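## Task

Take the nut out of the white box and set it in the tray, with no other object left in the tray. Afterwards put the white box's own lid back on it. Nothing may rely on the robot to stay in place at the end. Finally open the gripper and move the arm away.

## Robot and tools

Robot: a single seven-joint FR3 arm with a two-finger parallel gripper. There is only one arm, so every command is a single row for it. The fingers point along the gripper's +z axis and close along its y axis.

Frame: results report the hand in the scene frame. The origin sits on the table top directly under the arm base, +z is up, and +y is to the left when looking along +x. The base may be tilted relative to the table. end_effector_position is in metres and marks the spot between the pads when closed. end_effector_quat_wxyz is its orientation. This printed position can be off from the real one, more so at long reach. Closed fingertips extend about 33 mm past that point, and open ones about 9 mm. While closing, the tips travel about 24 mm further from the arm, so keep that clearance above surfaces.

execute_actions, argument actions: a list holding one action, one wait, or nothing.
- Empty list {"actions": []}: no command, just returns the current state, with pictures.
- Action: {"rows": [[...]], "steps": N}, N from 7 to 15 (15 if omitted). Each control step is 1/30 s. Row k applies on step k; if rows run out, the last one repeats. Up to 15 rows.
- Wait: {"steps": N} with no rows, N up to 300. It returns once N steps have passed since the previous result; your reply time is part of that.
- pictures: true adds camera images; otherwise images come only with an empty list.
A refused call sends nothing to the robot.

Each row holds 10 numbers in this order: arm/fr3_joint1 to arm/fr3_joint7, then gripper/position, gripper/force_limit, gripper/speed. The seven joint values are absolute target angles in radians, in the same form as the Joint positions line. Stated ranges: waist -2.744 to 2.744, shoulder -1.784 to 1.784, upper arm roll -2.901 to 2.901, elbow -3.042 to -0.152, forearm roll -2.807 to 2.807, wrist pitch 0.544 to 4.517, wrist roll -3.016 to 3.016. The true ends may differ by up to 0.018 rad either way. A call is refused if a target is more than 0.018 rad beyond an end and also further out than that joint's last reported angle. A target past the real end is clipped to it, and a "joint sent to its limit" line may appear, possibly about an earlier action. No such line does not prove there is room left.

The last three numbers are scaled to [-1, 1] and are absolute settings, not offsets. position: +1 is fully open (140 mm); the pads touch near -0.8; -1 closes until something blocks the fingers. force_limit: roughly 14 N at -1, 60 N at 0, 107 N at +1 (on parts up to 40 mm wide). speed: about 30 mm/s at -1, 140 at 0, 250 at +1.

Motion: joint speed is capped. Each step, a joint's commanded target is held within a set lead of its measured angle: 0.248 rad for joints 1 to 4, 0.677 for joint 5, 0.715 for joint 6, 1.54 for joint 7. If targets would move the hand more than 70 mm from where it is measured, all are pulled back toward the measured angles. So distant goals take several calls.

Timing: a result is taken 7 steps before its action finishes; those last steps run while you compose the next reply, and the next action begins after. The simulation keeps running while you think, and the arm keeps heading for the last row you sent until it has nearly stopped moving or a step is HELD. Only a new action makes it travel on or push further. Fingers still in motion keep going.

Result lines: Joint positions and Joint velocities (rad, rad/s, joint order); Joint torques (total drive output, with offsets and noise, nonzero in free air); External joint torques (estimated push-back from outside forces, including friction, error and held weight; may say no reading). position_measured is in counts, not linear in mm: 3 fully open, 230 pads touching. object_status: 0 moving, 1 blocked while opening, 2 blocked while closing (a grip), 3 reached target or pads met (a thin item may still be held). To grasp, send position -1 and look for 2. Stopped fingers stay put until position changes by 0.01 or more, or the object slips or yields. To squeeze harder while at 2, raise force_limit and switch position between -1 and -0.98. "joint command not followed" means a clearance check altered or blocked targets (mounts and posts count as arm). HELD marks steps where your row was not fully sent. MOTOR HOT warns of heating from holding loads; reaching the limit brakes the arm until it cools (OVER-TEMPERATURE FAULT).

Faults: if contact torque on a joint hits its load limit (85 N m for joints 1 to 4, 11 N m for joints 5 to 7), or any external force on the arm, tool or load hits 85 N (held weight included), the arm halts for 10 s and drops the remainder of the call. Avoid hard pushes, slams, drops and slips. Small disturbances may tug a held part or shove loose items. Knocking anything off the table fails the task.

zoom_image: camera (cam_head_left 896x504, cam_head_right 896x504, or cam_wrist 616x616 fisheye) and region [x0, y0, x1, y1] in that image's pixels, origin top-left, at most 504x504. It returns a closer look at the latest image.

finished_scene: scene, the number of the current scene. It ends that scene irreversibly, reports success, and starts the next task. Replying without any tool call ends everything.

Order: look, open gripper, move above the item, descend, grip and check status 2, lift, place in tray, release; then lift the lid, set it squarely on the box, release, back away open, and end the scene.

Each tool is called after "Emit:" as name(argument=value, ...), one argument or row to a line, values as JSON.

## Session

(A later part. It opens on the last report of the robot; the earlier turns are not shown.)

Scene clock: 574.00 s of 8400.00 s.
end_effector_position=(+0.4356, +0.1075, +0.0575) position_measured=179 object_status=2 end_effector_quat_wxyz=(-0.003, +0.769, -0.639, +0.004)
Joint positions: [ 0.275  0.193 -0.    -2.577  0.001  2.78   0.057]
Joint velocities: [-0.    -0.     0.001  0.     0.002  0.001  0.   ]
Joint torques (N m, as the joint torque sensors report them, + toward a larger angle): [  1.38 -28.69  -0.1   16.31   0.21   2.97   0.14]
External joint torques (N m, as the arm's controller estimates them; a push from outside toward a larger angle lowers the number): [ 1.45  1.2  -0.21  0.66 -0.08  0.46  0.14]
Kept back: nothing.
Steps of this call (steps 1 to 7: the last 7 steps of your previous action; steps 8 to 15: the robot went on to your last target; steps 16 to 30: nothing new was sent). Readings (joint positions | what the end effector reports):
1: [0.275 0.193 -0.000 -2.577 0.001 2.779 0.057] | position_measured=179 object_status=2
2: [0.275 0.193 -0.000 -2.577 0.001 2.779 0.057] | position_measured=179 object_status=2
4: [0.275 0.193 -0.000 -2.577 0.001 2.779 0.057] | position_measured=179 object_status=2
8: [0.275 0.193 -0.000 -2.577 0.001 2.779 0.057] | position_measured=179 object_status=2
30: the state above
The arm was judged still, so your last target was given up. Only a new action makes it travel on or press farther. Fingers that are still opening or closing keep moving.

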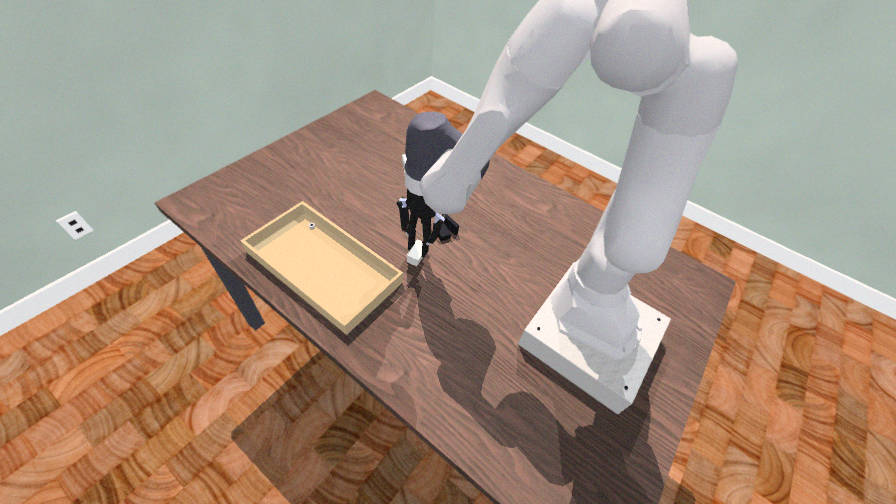

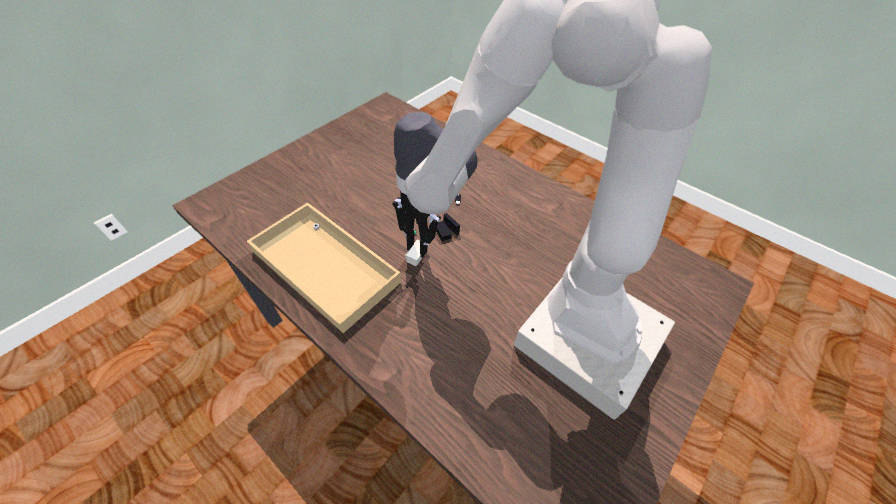

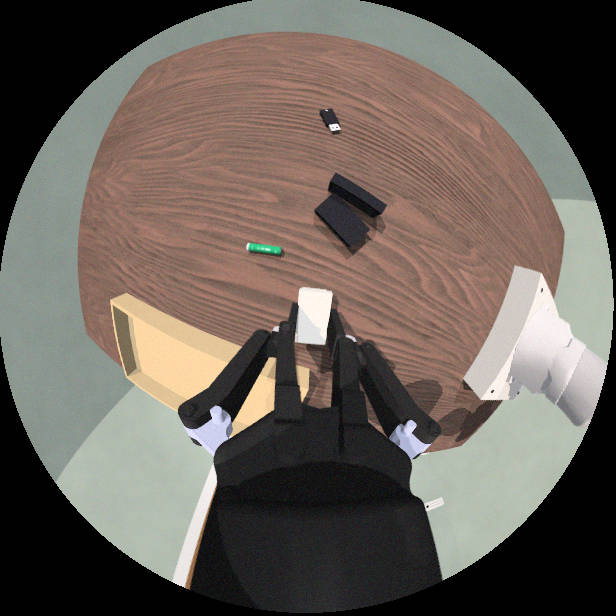

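Emit:
execute_actions(
  actions=[
    {"rows":[[0.277,0.196,0,-2.5755,0,2.784,0.06,-1,-0.3,-0.3],[0.277,0.197,0,-2.5755,0,2.785,0.06,-1,-0.3,-0.3],[0.277,0.198,0,-2.5755,0,2.786,0.06,-1,-0.3,-0.3],[0.277,0.199,0,-2.5755,0,2.787,0.06,-1,-0.3,-0.3],[0.277,0.200,0,-2.5755,0,2.788,0.06,-1,-0.3,-0.3],[0.277,0.201,0,-2.5755,0,2.789,0.06,-1,-0.3,-0.3],[0.277,0.202,0,-2.5755,0,2.790,0.06,-1,-0.3,-0.3],[0.277,0.203,0,-2.5755,0,2.791,0.06,-1,-0.3,-0.3],[0.277,0.204,0,-2.5755,0,2.792,0.06,-1,-0.3,-0.3],[0.277,0.205,0,-2.5755,0,2.792,0.06,-1,-0.3,-0.3]],"steps":15},
  ],
)

Emit:
execute_actions(
  actions=[
    {"steps":30},
  ],
  pictures=true,
)

Emit:
zoom_image(
  camera="cam_wrist",
  region=[280,270,350,310],
)

Scene clock: 574.73 s of 8400.00 s.
end_effector_position=(+0.4355, +0.1075, +0.0557) position_measured=179 object_status=2 end_effector_quat_wxyz=(-0.003, +0.769, -0.639, +0.004)
Joint positions: [ 0.275  0.199 -0.    -2.577  0.001  2.785  0.057]
Joint velocities: [-0.     0.012  0.001  0.003  0.001  0.03   0.001]
Joint torques (N m, as the joint torque sensors report them, + toward a larger angle): [  1.78 -27.35  -0.27  15.56   0.23   2.73  -0.02]
External joint torques (N m, as the arm's controller estimates them; a push from outside toward a larger angle lowers the number): [ 1.9   3.34 -0.34 -0.39 -0.06  0.2  -0.02]
Steps of this call (steps 1 to 14: nothing new was sent; steps 15 to 22: the first 8 steps of this action). Readings (joint positions | what the end effector reports):
15: [0.275 0.194 -0.000 -2.577 0.001 2.780 0.057] | position_measured=179 object_status=2
16: [0.275 0.194 -0.000 -2.577 0.001 2.780 0.057] | position_measured=179 object_status=2
18: [0.275 0.195 -0.000 -2.577 0.001 2.782 0.057] | position_measured=179 object_status=2
22: the state above

Scene clock: 575.73 s of 8400.00 s.
end_effector_position=(+0.4374, +0.1080, +0.0554) position_measured=179 object_status=2 end_effector_quat_wxyz=(-0.005, +0.769, -0.639, +0.006)
Joint positions: [ 0.275  0.202 -0.    -2.576  0.001  2.792  0.057]
Joint velocities: [ 0.    -0.     0.001  0.001  0.    -0.     0.001]
Joint torques (N m, as the joint torque sensors report them, + toward a larger angle): [  2.34 -26.91  -0.3   14.67   0.27   2.66   0.12]
External joint torques (N m, as the arm's controller estimates them; a push from outside toward a larger angle lowers the number): [ 2.34  3.18 -0.49 -0.9  -0.01  0.13  0.12]
Kept back: nothing.
Steps of this call (steps 1 to 7: the last 7 steps of your previous action; steps 8 to 15: the robot went on to your last target; steps 16 to 30: nothing new was sent). Readings (joint positions | what the end effector reports):
1: [0.275 0.199 -0.000 -2.577 0.001 2.786 0.057] | position_measured=179 object_status=2
2: [0.275 0.200 -0.000 -2.577 0.001 2.787 0.057] | position_measured=179 object_status=2
4: [0.275 0.200 -0.000 -2.576 0.001 2.789 0.057] | position_measured=179 object_status=2
8: [0.275 0.201 -0.000 -2.576 0.001 2.791 0.057] | position_measured=179 object_status=2
30: the state above
The arm was judged still, so your last target was given up. Only a new action makes it travel on or press farther. Fingers that are still opening or closing keep moving.

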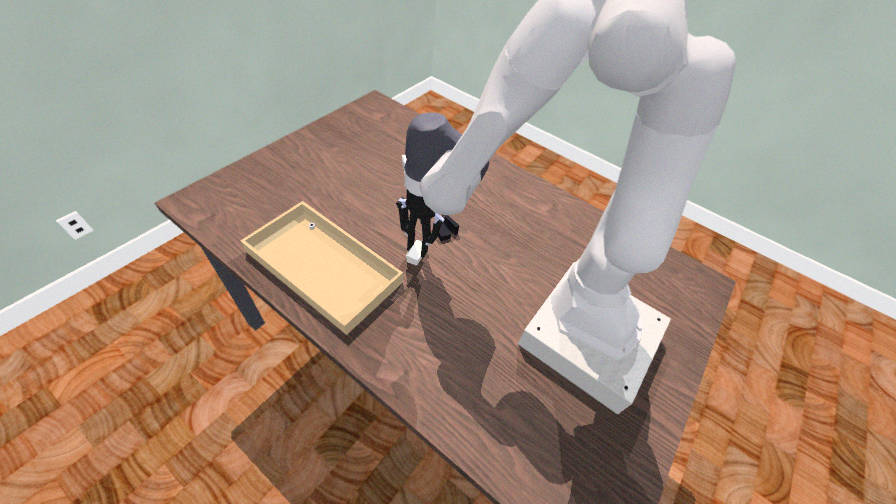

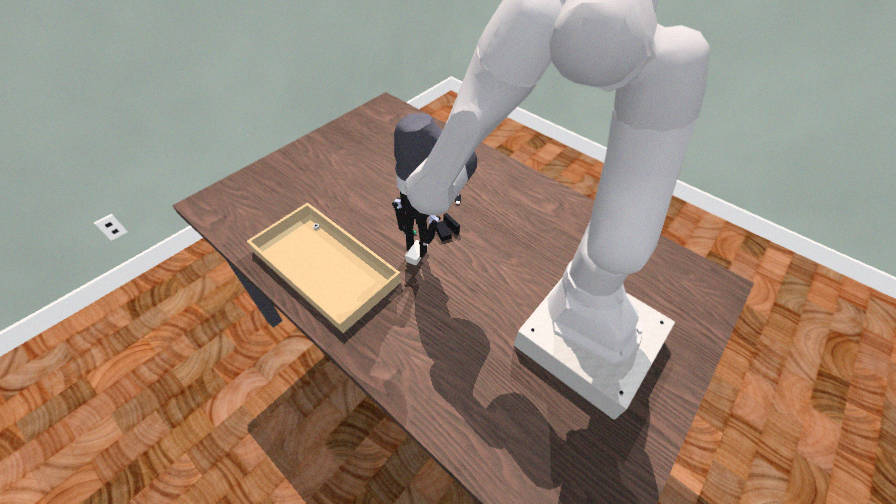

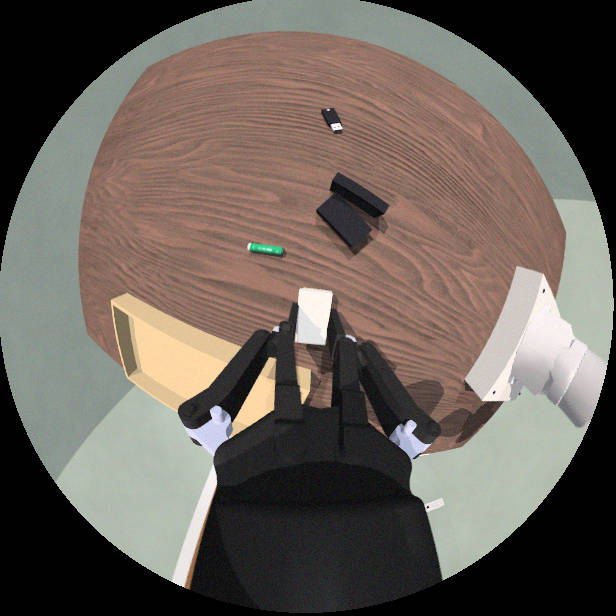

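Region (280, 270, 350, 310) of cam_wrist's 616x616 image, scaled by 7.200, with more detail than that image has; it fills the top 288 rows of this view, and the rest is white.

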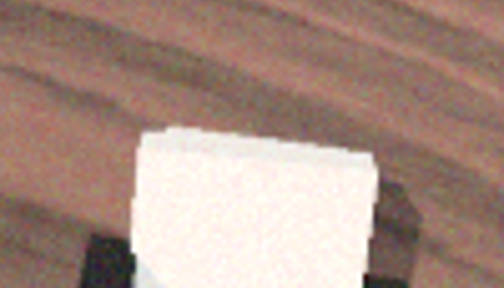

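Emit:
execute_actions(
  actions=[
    {"rows":[[0.277,0.191,0,-2.5755,0,2.776,0.06,-1,-0.3,-0.3]],"steps":15},
  ],
)

Emit:
execute_actions(
  actions=[
    {"steps":25},
  ],
)

Emit:
execute_actions(
  actions=[
    {"rows":[[0.2795,0.194,0,-2.5755,0,2.783,0.06,-1,-0.3,-0.3]],"steps":15},
  ],
)

Emit:
execute_actions(
  actions=[
    {"steps":25},
  ],
  pictures=true,
)

Emit:
zoom_image(
  camera="cam_wrist",
  region=[280,270,350,310],
)

Scene clock: 576.53 s of 8400.00 s.
end_effector_position=(+0.4373, +0.1079, +0.0584) position_measured=179 object_status=2 end_effector_quat_wxyz=(-0.005, +0.769, -0.639, +0.005)
Joint positions: [ 0.275  0.193 -0.    -2.576  0.001  2.781  0.057]
Joint velocities: [ 0.001 -0.002  0.001 -0.    -0.001 -0.018  0.001]
Joint torques (N m, as the joint torque sensors report them, + toward a larger angle): [  1.96 -30.27  -0.03  14.68   0.19   2.28   0.18]
External joint torques (N m, as the arm's controller estimates them; a push from outside toward a larger angle lowers the number): [ 2.03 -0.42 -0.14 -0.97 -0.1  -0.24  0.18]
Steps of this call (steps 1 to 16: nothing new was sent; steps 17 to 24: the first 8 steps of this action). Readings (joint positions | what the end effector reports):
17: [0.275 0.200 -0.000 -2.576 0.001 2.790 0.057] | position_measured=179 object_status=2
18: [0.275 0.198 -0.000 -2.576 0.001 2.788 0.057] | position_measured=179 object_status=2
20: [0.275 0.194 -0.000 -2.576 0.001 2.785 0.057] | position_measured=179 object_status=2
24: the state above

Scene clock: 577.37 s of 8400.00 s.
end_effector_position=(+0.4363, +0.1077, +0.0582) position_measured=179 object_status=2 end_effector_quat_wxyz=(-0.004, +0.769, -0.639, +0.004)
Joint positions: [ 0.275  0.193 -0.    -2.576  0.001  2.778  0.057]
Joint velocities: [ 0.001 -0.    -0.001  0.001  0.001  0.001 -0.001]
Joint torques (N m, as the joint torque sensors report them, + toward a larger angle): [  1.64 -30.62   0.05  15.45   0.29   2.29   0.13]
External joint torques (N m, as the arm's controller estimates them; a push from outside toward a larger angle lowers the number): [ 1.72 -0.72 -0.05 -0.3   0.   -0.24  0.13]
Kept back: nothing.
Steps of this call (steps 1 to 7: the last 7 steps of your previous action; steps 8 to 15: the robot went on to your last target; steps 16 to 25: nothing new was sent). Readings (joint positions | what the end effector reports):
1: [0.275 0.193 -0.000 -2.576 0.001 2.781 0.057] | position_measured=179 object_status=2
2: [0.275 0.193 -0.000 -2.576 0.001 2.780 0.057] | position_measured=179 object_status=2
4: [0.275 0.193 -0.000 -2.576 0.001 2.780 0.057] | position_measured=179 object_status=2
8: [0.275 0.193 -0.000 -2.576 0.001 2.779 0.057] | position_measured=179 object_status=2
25: the state above
The arm was judged still, so your last target was given up. Only a new action makes it travel on or press farther. Fingers that are still opening or closing keep moving.

Scene clock: 577.63 s of 8400.00 s.
end_effector_position=(+0.4366, +0.1085, +0.0583) position_measured=179 object_status=2 end_effector_quat_wxyz=(-0.004, +0.770, -0.638, +0.005)
Joint positions: [ 0.277  0.193 -0.    -2.576  0.001  2.78   0.057]
Joint velocities: [ 0.002  0.001 -0.001 -0.     0.001  0.003 -0.001]
Joint torques (N m, as the joint torque sensors report them, + toward a larger angle): [  2.82 -28.58   0.37  15.29   0.15   2.94   0.12]
External joint torques (N m, as the arm's controller estimates them; a push from outside toward a larger angle lowers the number): [ 2.92  1.33  0.3  -0.41 -0.15  0.42  0.12]
Steps of this call (steps 1 to 8: the first 8 steps of this action). Readings (joint positions | what the end effector reports):
1: [0.275 0.193 -0.000 -2.576 0.001 2.779 0.057] | position_measured=179 object_status=2
2: [0.276 0.193 -0.000 -2.576 0.001 2.779 0.057] | position_measured=179 object_status=2
4: [0.276 0.193 -0.000 -2.576 0.001 2.780 0.057] | position_measured=179 object_status=2
8: the state above

Scene clock: 578.47 s of 8400.00 s.
end_effector_position=(+0.4368, +0.1086, +0.0584) position_measured=179 object_status=2 end_effector_quat_wxyz=(-0.004, +0.770, -0.638, +0.005)
Joint positions: [ 0.277  0.193 -0.    -2.576  0.001  2.781  0.057]
Joint velocities: [-0.001  0.001 -0.001 -0.     0.001  0.001  0.   ]
Joint torques (N m, as the joint torque sensors report them, + toward a larger angle): [  2.15 -28.69   0.34  14.55   0.24   3.04   0.14]
External joint torques (N m, as the arm's controller estimates them; a push from outside toward a larger angle lowers the number): [ 2.31  1.18  0.32 -1.15 -0.06  0.52  0.14]
Kept back: nothing.
Steps of this call (steps 1 to 7: the last 7 steps of your previous action; steps 8 to 15: the robot went on to your last target; steps 16 to 25: nothing new was sent). Readings (joint positions | what the end effector reports):
1: [0.277 0.193 -0.000 -2.576 0.001 2.780 0.057] | position_measured=179 object_status=2
2: [0.277 0.193 -0.000 -2.576 0.001 2.780 0.057] | position_measured=179 object_status=2
4: [0.277 0.193 -0.000 -2.576 0.001 2.780 0.057] | position_measured=179 object_status=2
8: [0.277 0.193 -0.000 -2.576 0.001 2.780 0.057] | position_measured=179 object_status=2
25: the state above
The arm was judged still, so your last target was given up. Only a new action makes it travel on or press farther. Fingers that are still opening or closing keep moving.

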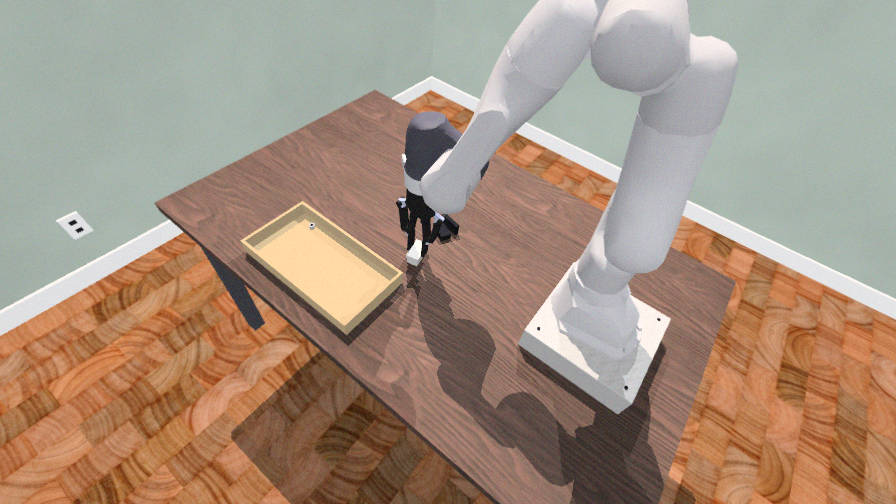

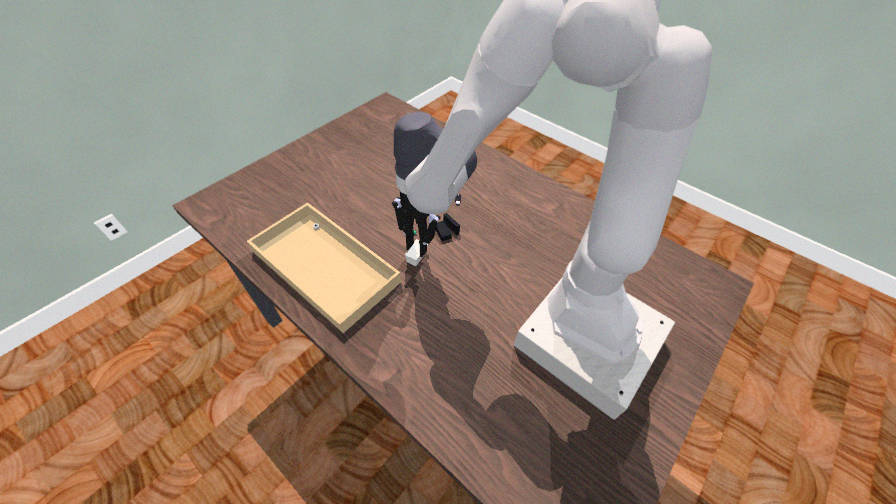

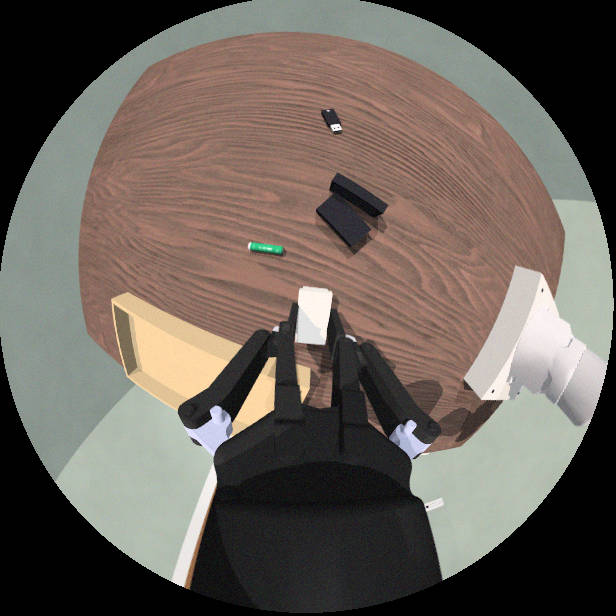

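Region (280, 270, 350, 310) of cam_wrist's 616x616 image, scaled by 7.200, with more detail than that image has; it fills the top 288 rows of this view, and the rest is white.

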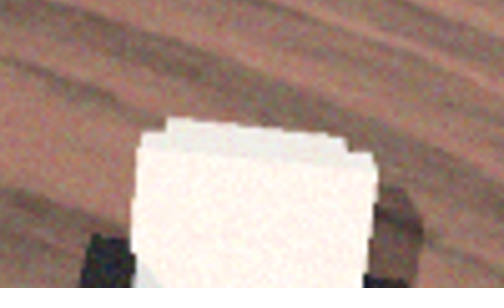

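Emit:
execute_actions(
  actions=[
    {"rows":[[0.2795,0.196,0,-2.5755,0,2.783,0.06,-1,-0.3,-0.3],[0.2795,0.197,0,-2.5755,0,2.783,0.06,-1,-0.3,-0.3],[0.2795,0.198,0,-2.5755,0,2.784,0.06,-1,-0.3,-0.3],[0.2795,0.199,0,-2.5755,0,2.785,0.06,-1,-0.3,-0.3],[0.2795,0.200,0,-2.5755,0,2.786,0.06,-1,-0.3,-0.3],[0.2795,0.201,0,-2.5755,0,2.787,0.06,-1,-0.3,-0.3],[0.2795,0.202,0,-2.5755,0,2.788,0.06,-1,-0.3,-0.3],[0.2795,0.203,0,-2.5755,0,2.788,0.06,-1,-0.3,-0.3],[0.2795,0.204,0,-2.5755,0,2.788,0.06,-1,-0.3,-0.3],[0.2795,0.205,0,-2.5755,0,2.788,0.06,-1,-0.3,-0.3]],"steps":15},
  ],
)

Emit:
execute_actions(
  actions=[
    {"steps":30},
  ],
  pictures=true,
)

Emit:
zoom_image(
  camera="cam_wrist",
  region=[280,270,350,310],
)

Scene clock: 579.17 s of 8400.00 s.
end_effector_position=(+0.4354, +0.1083, +0.0557) position_measured=179 object_status=2 end_effector_quat_wxyz=(-0.003, +0.770, -0.638, +0.004)
Joint positions: [ 0.277  0.199 -0.    -2.576  0.001  2.783  0.057]
Joint velocities: [ 0.     0.027  0.     0.     0.     0.035 -0.001]
Joint torques (N m, as the joint torque sensors report them, + toward a larger angle): [  1.71 -30.05   0.03  14.71   0.28   2.41   0.11]
External joint torques (N m, as the arm's controller estimates them; a push from outside toward a larger angle lowers the number): [ 1.77  0.32 -0.1  -1.17 -0.01  0.22  0.11]
Steps of this call (steps 1 to 13: nothing new was sent; steps 14 to 21: the first 8 steps of this action). Readings (joint positions | what the end effector reports):
14: [0.277 0.193 -0.000 -2.576 0.001 2.781 0.057] | position_measured=179 object_status=2
15: [0.277 0.193 -0.000 -2.576 0.001 2.781 0.057] | position_measured=179 object_status=2
17: [0.277 0.195 -0.000 -2.576 0.001 2.781 0.057] | position_measured=179 object_status=2
21: the state above

Scene clock: 580.17 s of 8400.00 s.
end_effector_position=(+0.4367, +0.1086, +0.0555) position_measured=179 object_status=2 end_effector_quat_wxyz=(-0.004, +0.770, -0.638, +0.005)
Joint positions: [ 0.277  0.201 -0.    -2.576  0.001  2.789  0.057]
Joint velocities: [-0.    -0.002  0.001  0.001 -0.001  0.001  0.   ]
Joint torques (N m, as the joint torque sensors report them, + toward a larger angle): [  1.93 -27.46   0.19  14.47   0.19   2.63   0.11]
External joint torques (N m, as the arm's controller estimates them; a push from outside toward a larger angle lowers the number): [ 1.99  2.68  0.06 -1.18 -0.1   0.09  0.11]
Kept back: nothing.
Steps of this call (steps 1 to 7: the last 7 steps of your previous action; steps 8 to 15: the robot went on to your last target; steps 16 to 30: nothing new was sent). Readings (joint positions | what the end effector reports):
1: [0.277 0.199 -0.000 -2.576 0.001 2.784 0.057] | position_measured=179 object_status=2
2: [0.277 0.200 -0.000 -2.576 0.001 2.785 0.057] | position_measured=179 object_status=2
4: [0.277 0.200 -0.000 -2.576 0.001 2.786 0.057] | position_measured=179 object_status=2
8: [0.277 0.201 -0.000 -2.576 0.001 2.788 0.057] | position_measured=179 object_status=2
30: the state above
The arm was judged still, so your last target was given up. Only a new action makes it travel on or press farther. Fingers that are still opening or closing keep moving.

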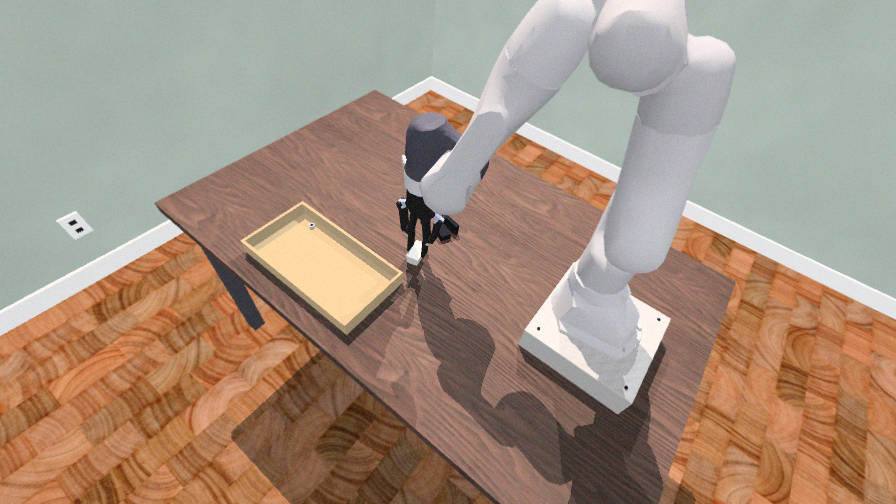

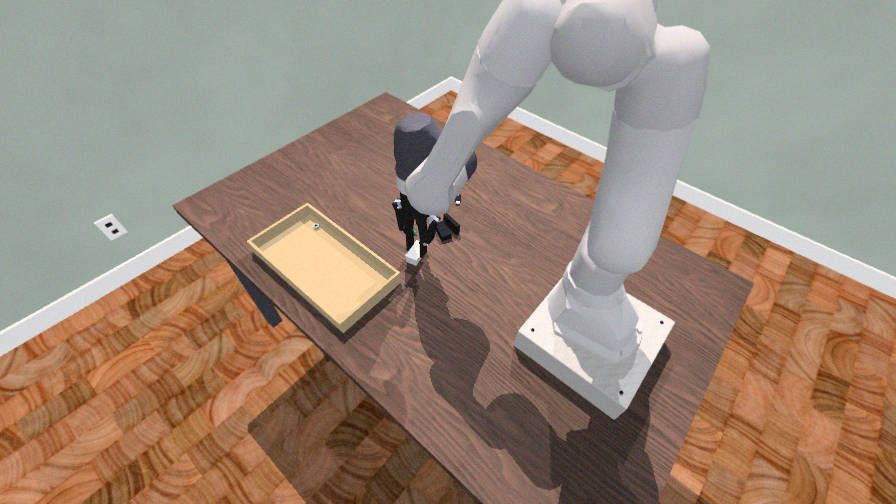

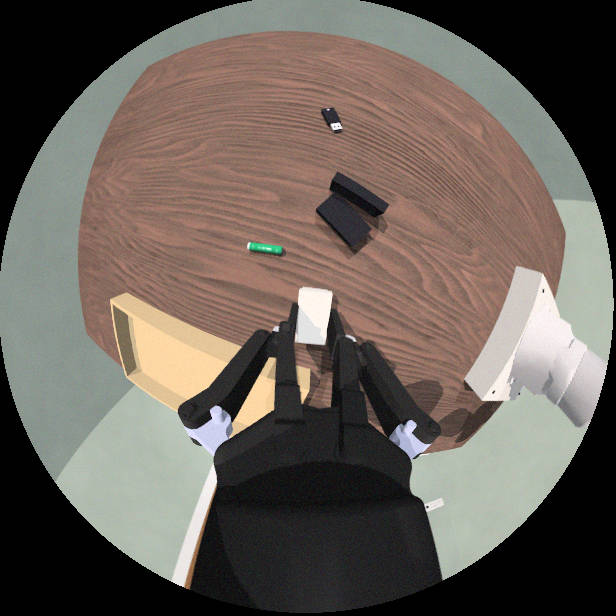

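Region (280, 270, 350, 310) of cam_wrist's 616x616 image, scaled by 7.200, with more detail than that image has; it fills the top 288 rows of this view, and the rest is white.

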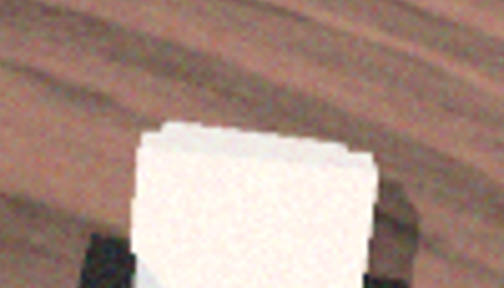

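Emit:
execute_actions(
  actions=[
    {"rows":[[0.2795,0.199,0,-2.5755,0,2.786,0.06,-0.3,-0.3,-0.9]],"steps":15},
  ],
)

Emit:
execute_actions(
  actions=[
    {"steps":45},
  ],
  pictures=true,
)

Emit:
zoom_image(
  camera="cam_wrist",
  region=[250,250,380,380],
)

Emit:
zoom_image(
  camera="cam_head_left",
  region=[385,225,455,285],
)

Scene clock: 581.87 s of 8400.00 s.
end_effector_position=(+0.4368, +0.1086, +0.0557) position_measured=167 object_status=0 end_effector_quat_wxyz=(-0.005, +0.770, -0.638, +0.005)
Joint positions: [ 0.277  0.2   -0.    -2.575  0.001  2.788  0.057]
Joint velocities: [-0.001  0.    -0.    -0.001 -0.     0.001 -0.   ]
Joint torques (N m, as the joint torque sensors report them, + toward a larger angle): [  2.39 -30.61  -0.69  14.54   0.23   2.24   0.14]
External joint torques (N m, as the arm's controller estimates them; a push from outside toward a larger angle lowers the number): [ 2.57 -0.58 -0.71 -1.04 -0.07 -0.28  0.14]
Steps of this call (steps 1 to 43: nothing new was sent; steps 44 to 51: the first 8 steps of this action). Readings (joint positions | what the end effector reports):
44: [0.277 0.201 -0.000 -2.575 0.001 2.789 0.057] | position_measured=179 object_status=0
45: [0.277 0.201 -0.000 -2.575 0.001 2.789 0.057] | position_measured=179 object_status=0
47: [0.277 0.200 -0.000 -2.575 0.001 2.789 0.057] | position_measured=173 object_status=0
51: the state above

Scene clock: 583.37 s of 8400.00 s.
end_effector_position=(+0.4368, +0.1086, +0.0557) position_measured=167 object_status=3 end_effector_quat_wxyz=(-0.005, +0.770, -0.638, +0.005)
Joint positions: [ 0.277  0.2   -0.    -2.575  0.001  2.788  0.057]
Joint velocities: [-0.002 -0.001 -0.001  0.     0.001  0.     0.   ]
Joint torques (N m, as the joint torque sensors report them, + toward a larger angle): [  2.37 -31.09  -0.67  14.08   0.18   2.14   0.09]
External joint torques (N m, as the arm's controller estimates them; a push from outside toward a larger angle lowers the number): [ 2.6  -0.99 -0.63 -1.57 -0.12 -0.39  0.09]
Kept back: nothing.
Steps of this call (steps 1 to 7: the last 7 steps of your previous action; steps 8 to 15: the robot went on to your last target; steps 16 to 45: nothing new was sent). Readings (joint positions | what the end effector reports):
1: [0.277 0.200 -0.000 -2.575 0.001 2.788 0.057] | position_measured=167 object_status=0
2: [0.277 0.200 -0.000 -2.575 0.001 2.788 0.057] | position_measured=167 object_status=0
4: [0.277 0.200 -0.000 -2.575 0.001 2.788 0.057] | position_measured=167 object_status=0
8: [0.277 0.200 -0.000 -2.575 0.001 2.788 0.057] | position_measured=167 object_status=3
45: the state above
The arm was judged still, so your last target was given up. Only a new action makes it travel on or press farther. Fingers that are still opening or closing keep moving.

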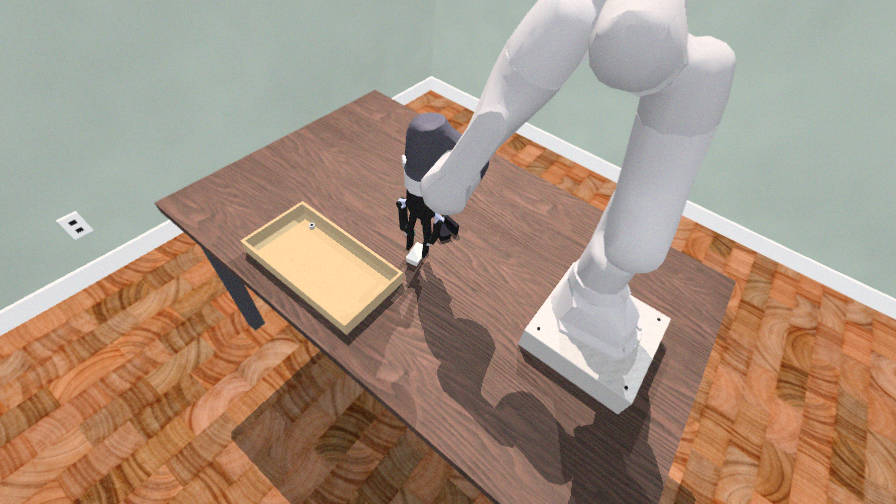

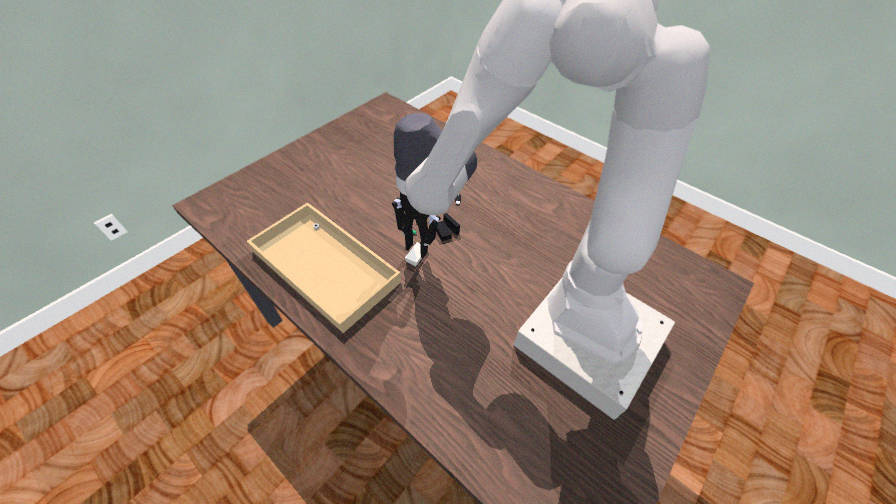

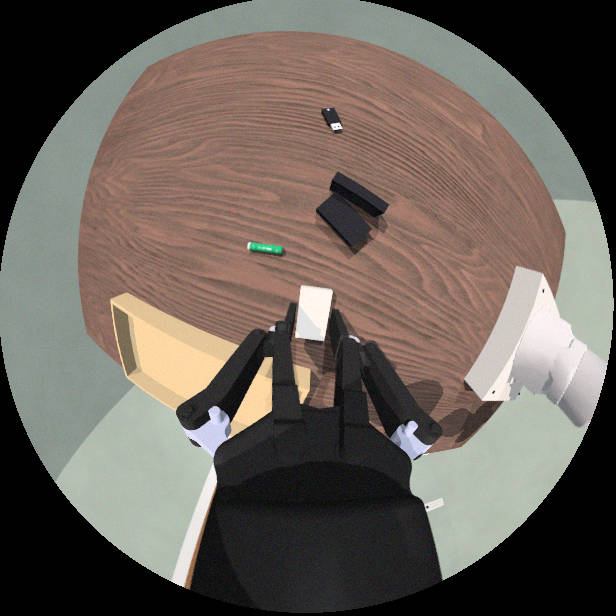

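Region (250, 250, 380, 380) of cam_wrist's 616x616 image, scaled by 3.877, with more detail than that image has.

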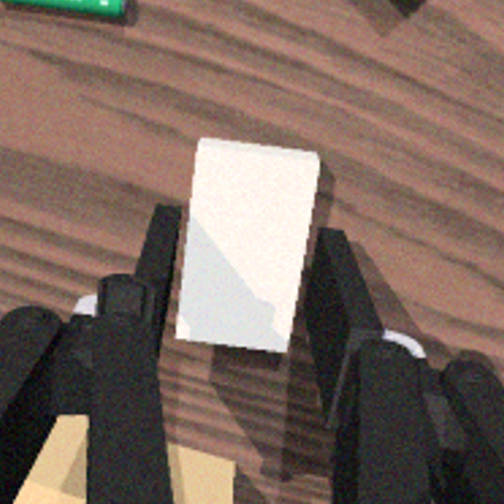

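Region (385, 225, 455, 285) of cam_head_left's 896x504 image, scaled by 7.200, with more detail than that image has; it fills the top 432 rows of this view, and the rest is white.

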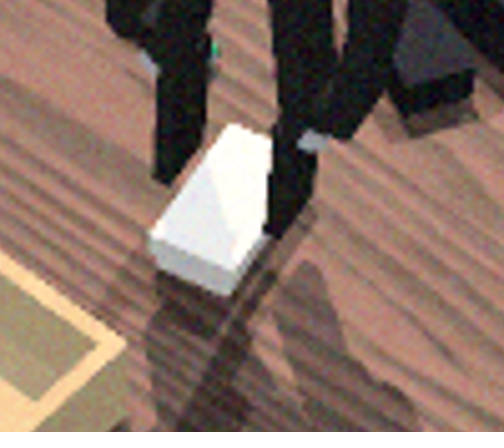

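Emit:
execute_actions(
  actions=[
    {"rows":[[0.2795,0.199,0,-2.5755,0,2.786,0.06,0.3,-0.3,-0.5]],"steps":15},
  ],
)

Emit:
execute_actions(
  actions=[
    {"steps":20},
  ],
)

Emit:
execute_actions(
  actions=[
    {"rows":[[0.2795,0.16,0,-2.5755,0,2.75,0.06,0.3,-0.3,-0.5],[0.2795,0.12,0,-2.5755,0,2.71,0.06,0.3,-0.3,-0.5],[0.2795,0.05,0,-2.5755,0,2.64,0.06,0.3,-0.3,-0.5],[0.2795,-0.05,0,-2.5755,0,2.54,0.06,0.3,-0.3,-0.5]],"steps":15},
  ],
)

Emit:
execute_actions(
  actions=[
    {"rows":[[-0.2,-0.1,0,-2.55,0,2.46,0.06,0.3,-0.3,-0.5]],"steps":15},
  ],
)

Emit:
execute_actions(
  actions=[
    {"steps":30},
  ],
  pictures=true,
)

Emit:
zoom_image(
  camera="cam_head_left",
  region=[385,225,455,285],
)

Emit:
zoom_image(
  camera="cam_head_right",
  region=[385,225,455,285],
)

Scene clock: 584.23 s of 8400.00 s.
end_effector_position=(+0.4367, +0.1086, +0.0557) position_measured=136 object_status=0 end_effector_quat_wxyz=(-0.004, +0.770, -0.638, +0.005)
Joint positions: [ 0.277  0.2   -0.    -2.575  0.001  2.788  0.057]
Joint velocities: [ 0.     0.001  0.     0.001  0.002 -0.001 -0.001]
Joint torques (N m, as the joint torque sensors report them, + toward a larger angle): [  1.95 -30.19  -0.08  14.53   0.21   2.39   0.03]
External joint torques (N m, as the arm's controller estimates them; a push from outside toward a larger angle lowers the number): [ 2.04 -0.18 -0.18 -1.05 -0.07 -0.13  0.03]
Steps of this call (steps 1 to 18: nothing new was sent; steps 19 to 26: the first 8 steps of this action). Readings (joint positions | what the end effector reports):
19: [0.277 0.200 -0.000 -2.575 0.001 2.788 0.057] | position_measured=167 object_status=0
20: [0.277 0.200 -0.000 -2.575 0.001 2.788 0.057] | position_measured=164 object_status=0
22: [0.277 0.200 -0.000 -2.575 0.001 2.788 0.057] | position_measured=154 object_status=0
26: the state above

Scene clock: 584.90 s of 8400.00 s.
end_effector_position=(+0.4366, +0.1086, +0.0557) position_measured=91 object_status=3 end_effector_quat_wxyz=(-0.004, +0.770, -0.638, +0.005)
Joint positions: [ 0.277  0.2   -0.    -2.575  0.001  2.788  0.057]
Joint velocities: [ 0.001 -0.001 -0.    -0.    -0.001  0.    -0.001]
Joint torques (N m, as the joint torque sensors report them, + toward a larger angle): [  2.29 -30.72  -0.49  14.6    0.25   2.34   0.04]
External joint torques (N m, as the arm's controller estimates them; a push from outside toward a larger angle lowers the number): [ 2.39 -0.62 -0.58 -1.03 -0.03 -0.19  0.05]
Kept back: nothing.
Steps of this call (steps 1 to 7: the last 7 steps of your previous action; steps 8 to 15: the robot went on to your last target; steps 16 to 20: nothing new was sent). Readings (joint positions | what the end effector reports):
1: [0.277 0.200 -0.000 -2.575 0.001 2.788 0.057] | position_measured=131 object_status=0
2: [0.277 0.200 -0.000 -2.575 0.001 2.788 0.057] | position_measured=127 object_status=0
4: [0.277 0.200 -0.000 -2.575 0.001 2.788 0.057] | position_measured=118 object_status=0
8: [0.277 0.200 -0.000 -2.575 0.001 2.788 0.057] | position_measured=99 object_status=0
20: the state above
The arm was judged still, so your last target was given up. Only a new action makes it travel on or press farther. Fingers that are still opening or closing keep moving.

Scene clock: 585.17 s of 8400.00 s.
end_effector_position=(+0.4602, +0.1149, +0.1498) position_measured=91 object_status=3 end_effector_quat_wxyz=(-0.036, +0.769, -0.637, +0.028)
Joint positions: [ 0.277 -0.034 -0.    -2.569  0.001  2.624  0.057]
Joint velocities: [-0.    -0.426  0.     0.056  0.001 -0.427 -0.001]
Joint torques (N m, as the joint torque sensors report them, + toward a larger angle): [  1.9  -12.97  -0.37  11.4    0.43   0.77   0.06]
External joint torques (N m, as the arm's controller estimates them; a push from outside toward a larger angle lowers the number): [ 2.06 -0.54 -0.16  0.39  0.   -0.35  0.06]
Steps of this call (steps 1 to 8: the first 8 steps of this action). Readings (joint positions | what the end effector reports):
1: [0.277 0.195 -0.000 -2.577 0.001 2.782 0.057] | position_measured=91 object_status=3
2: [0.277 0.180 -0.000 -2.579 0.001 2.769 0.057] | position_measured=91 object_status=3
4: [0.277 0.107 -0.000 -2.584 0.001 2.713 0.057] | position_measured=91 object_status=3
8: the state above

Scene clock: 585.67 s of 8400.00 s.
end_effector_position=(+0.4580, -0.0353, +0.1689) position_measured=91 object_status=3 end_effector_quat_wxyz=(+0.014, -0.658, +0.753, -0.016)
Joint positions: [-0.05  -0.089  0.006 -2.554 -0.     2.506  0.057]
Joint velocities: [-1.301 -0.084 -0.093  0.043 -0.001 -0.173  0.001]
Joint torques (N m, as the joint torque sensors report them, + toward a larger angle): [  2.9  -25.71   2.69  18.23   0.58   2.07   0.05]
External joint torques (N m, as the arm's controller estimates them; a push from outside toward a larger angle lowers the number): [-0.32 -1.15  0.22 -0.42  0.12 -0.25  0.04]
Steps of this call (steps 1 to 7: the last 7 steps of your previous action; steps 8 to 15: the first 8 steps of this action). Readings (joint positions | what the end effector reports):
8: [0.253 -0.053 0.012 -2.573 -0.000 2.553 0.057] | position_measured=91 object_status=3
9: [0.214 -0.060 0.015 -2.570 -0.000 2.543 0.057] | position_measured=91 object_status=3
11: [0.129 -0.073 0.012 -2.563 -0.000 2.528 0.057] | position_measured=91 object_status=3
15: the state above

Scene clock: 586.67 s of 8400.00 s.
end_effector_position=(+0.4380, -0.1031, +0.1706) position_measured=91 object_status=3 end_effector_quat_wxyz=(+0.003, -0.598, +0.801, -0.006)
Joint positions: [-0.198 -0.098 -0.001 -2.551 -0.     2.463  0.057]
Joint velocities: [ 0.     0.    -0.001 -0.001 -0.001 -0.     0.   ]
Joint torques (N m, as the joint torque sensors report them, + toward a larger angle): [ -0.35 -25.63   0.2   20.29   0.67   2.24   0.05]
External joint torques (N m, as the arm's controller estimates them; a push from outside toward a larger angle lowers the number): [-0.29 -0.92  0.34 -0.18  0.16 -0.27  0.05]
Kept back: nothing.
Steps of this call (steps 1 to 7: the last 7 steps of your previous action; steps 8 to 30: the robot went on to your last target). Readings (joint positions | what the end effector reports):
1: [-0.095 -0.092 0.004 -2.553 -0.000 2.499 0.057] | position_measured=91 object_status=3
2: [-0.133 -0.094 -0.001 -2.552 -0.000 2.493 0.057] | position_measured=91 object_status=3
4: [-0.179 -0.097 -0.008 -2.551 -0.000 2.483 0.057] | position_measured=91 object_status=3
8: [-0.198 -0.098 -0.006 -2.551 -0.000 2.472 0.057] | position_measured=91 object_status=3
30: the state above
The arm was judged still, so your last target was given up. Only a new action makes it travel on or press farther. Fingers that are still opening or closing keep moving.

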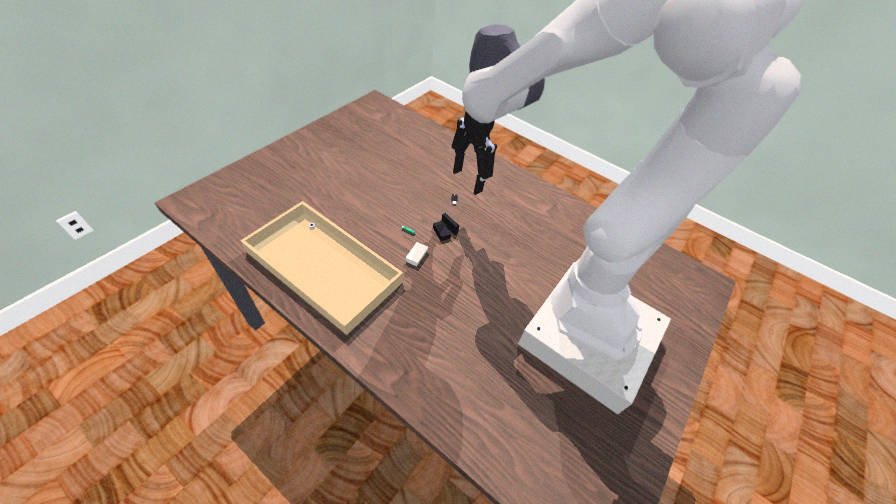

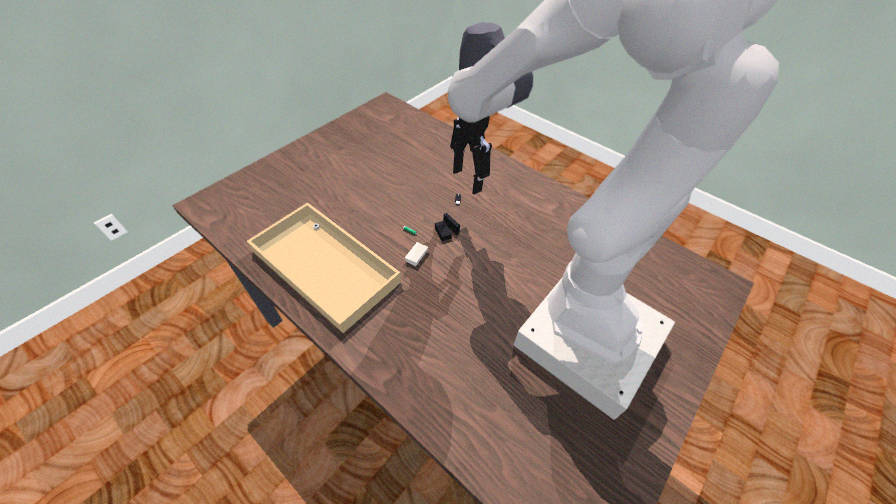

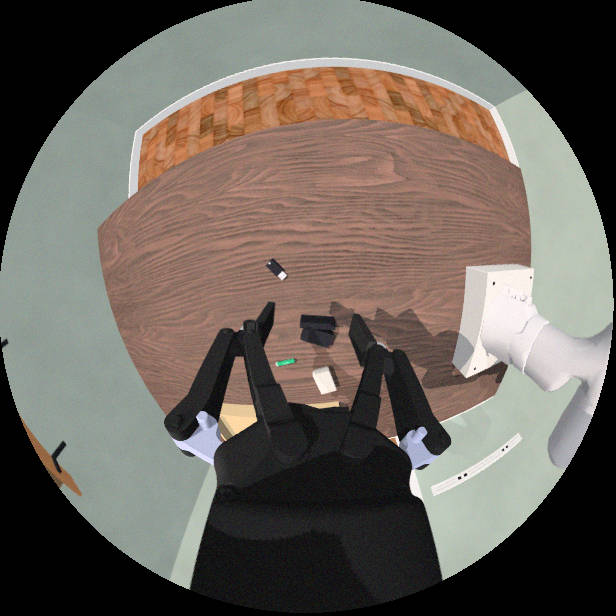

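Region (385, 225, 455, 285) of cam_head_left's 896x504 image, scaled by 7.200, with more detail than that image has; it fills the top 432 rows of this view, and the rest is white.

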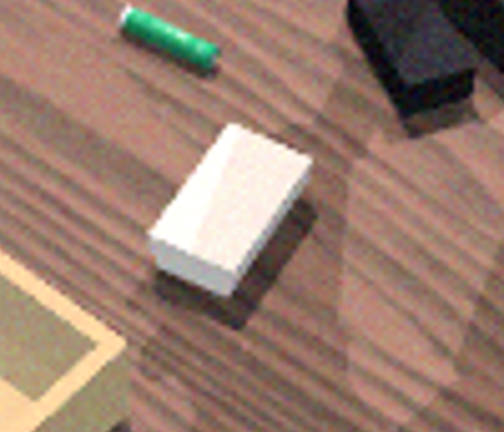

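Region (385, 225, 455, 285) of cam_head_right's 896x504 image, scaled by 7.200, with more detail than that image has; it fills the top 432 rows of this view, and the rest is white.

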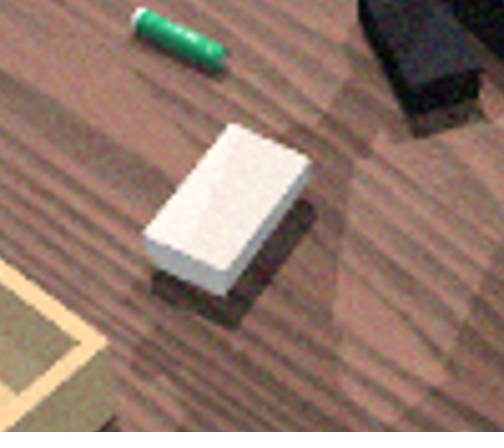

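Emit:
finished_scene(
  scene=1,
)

The scene is finished: the task was done.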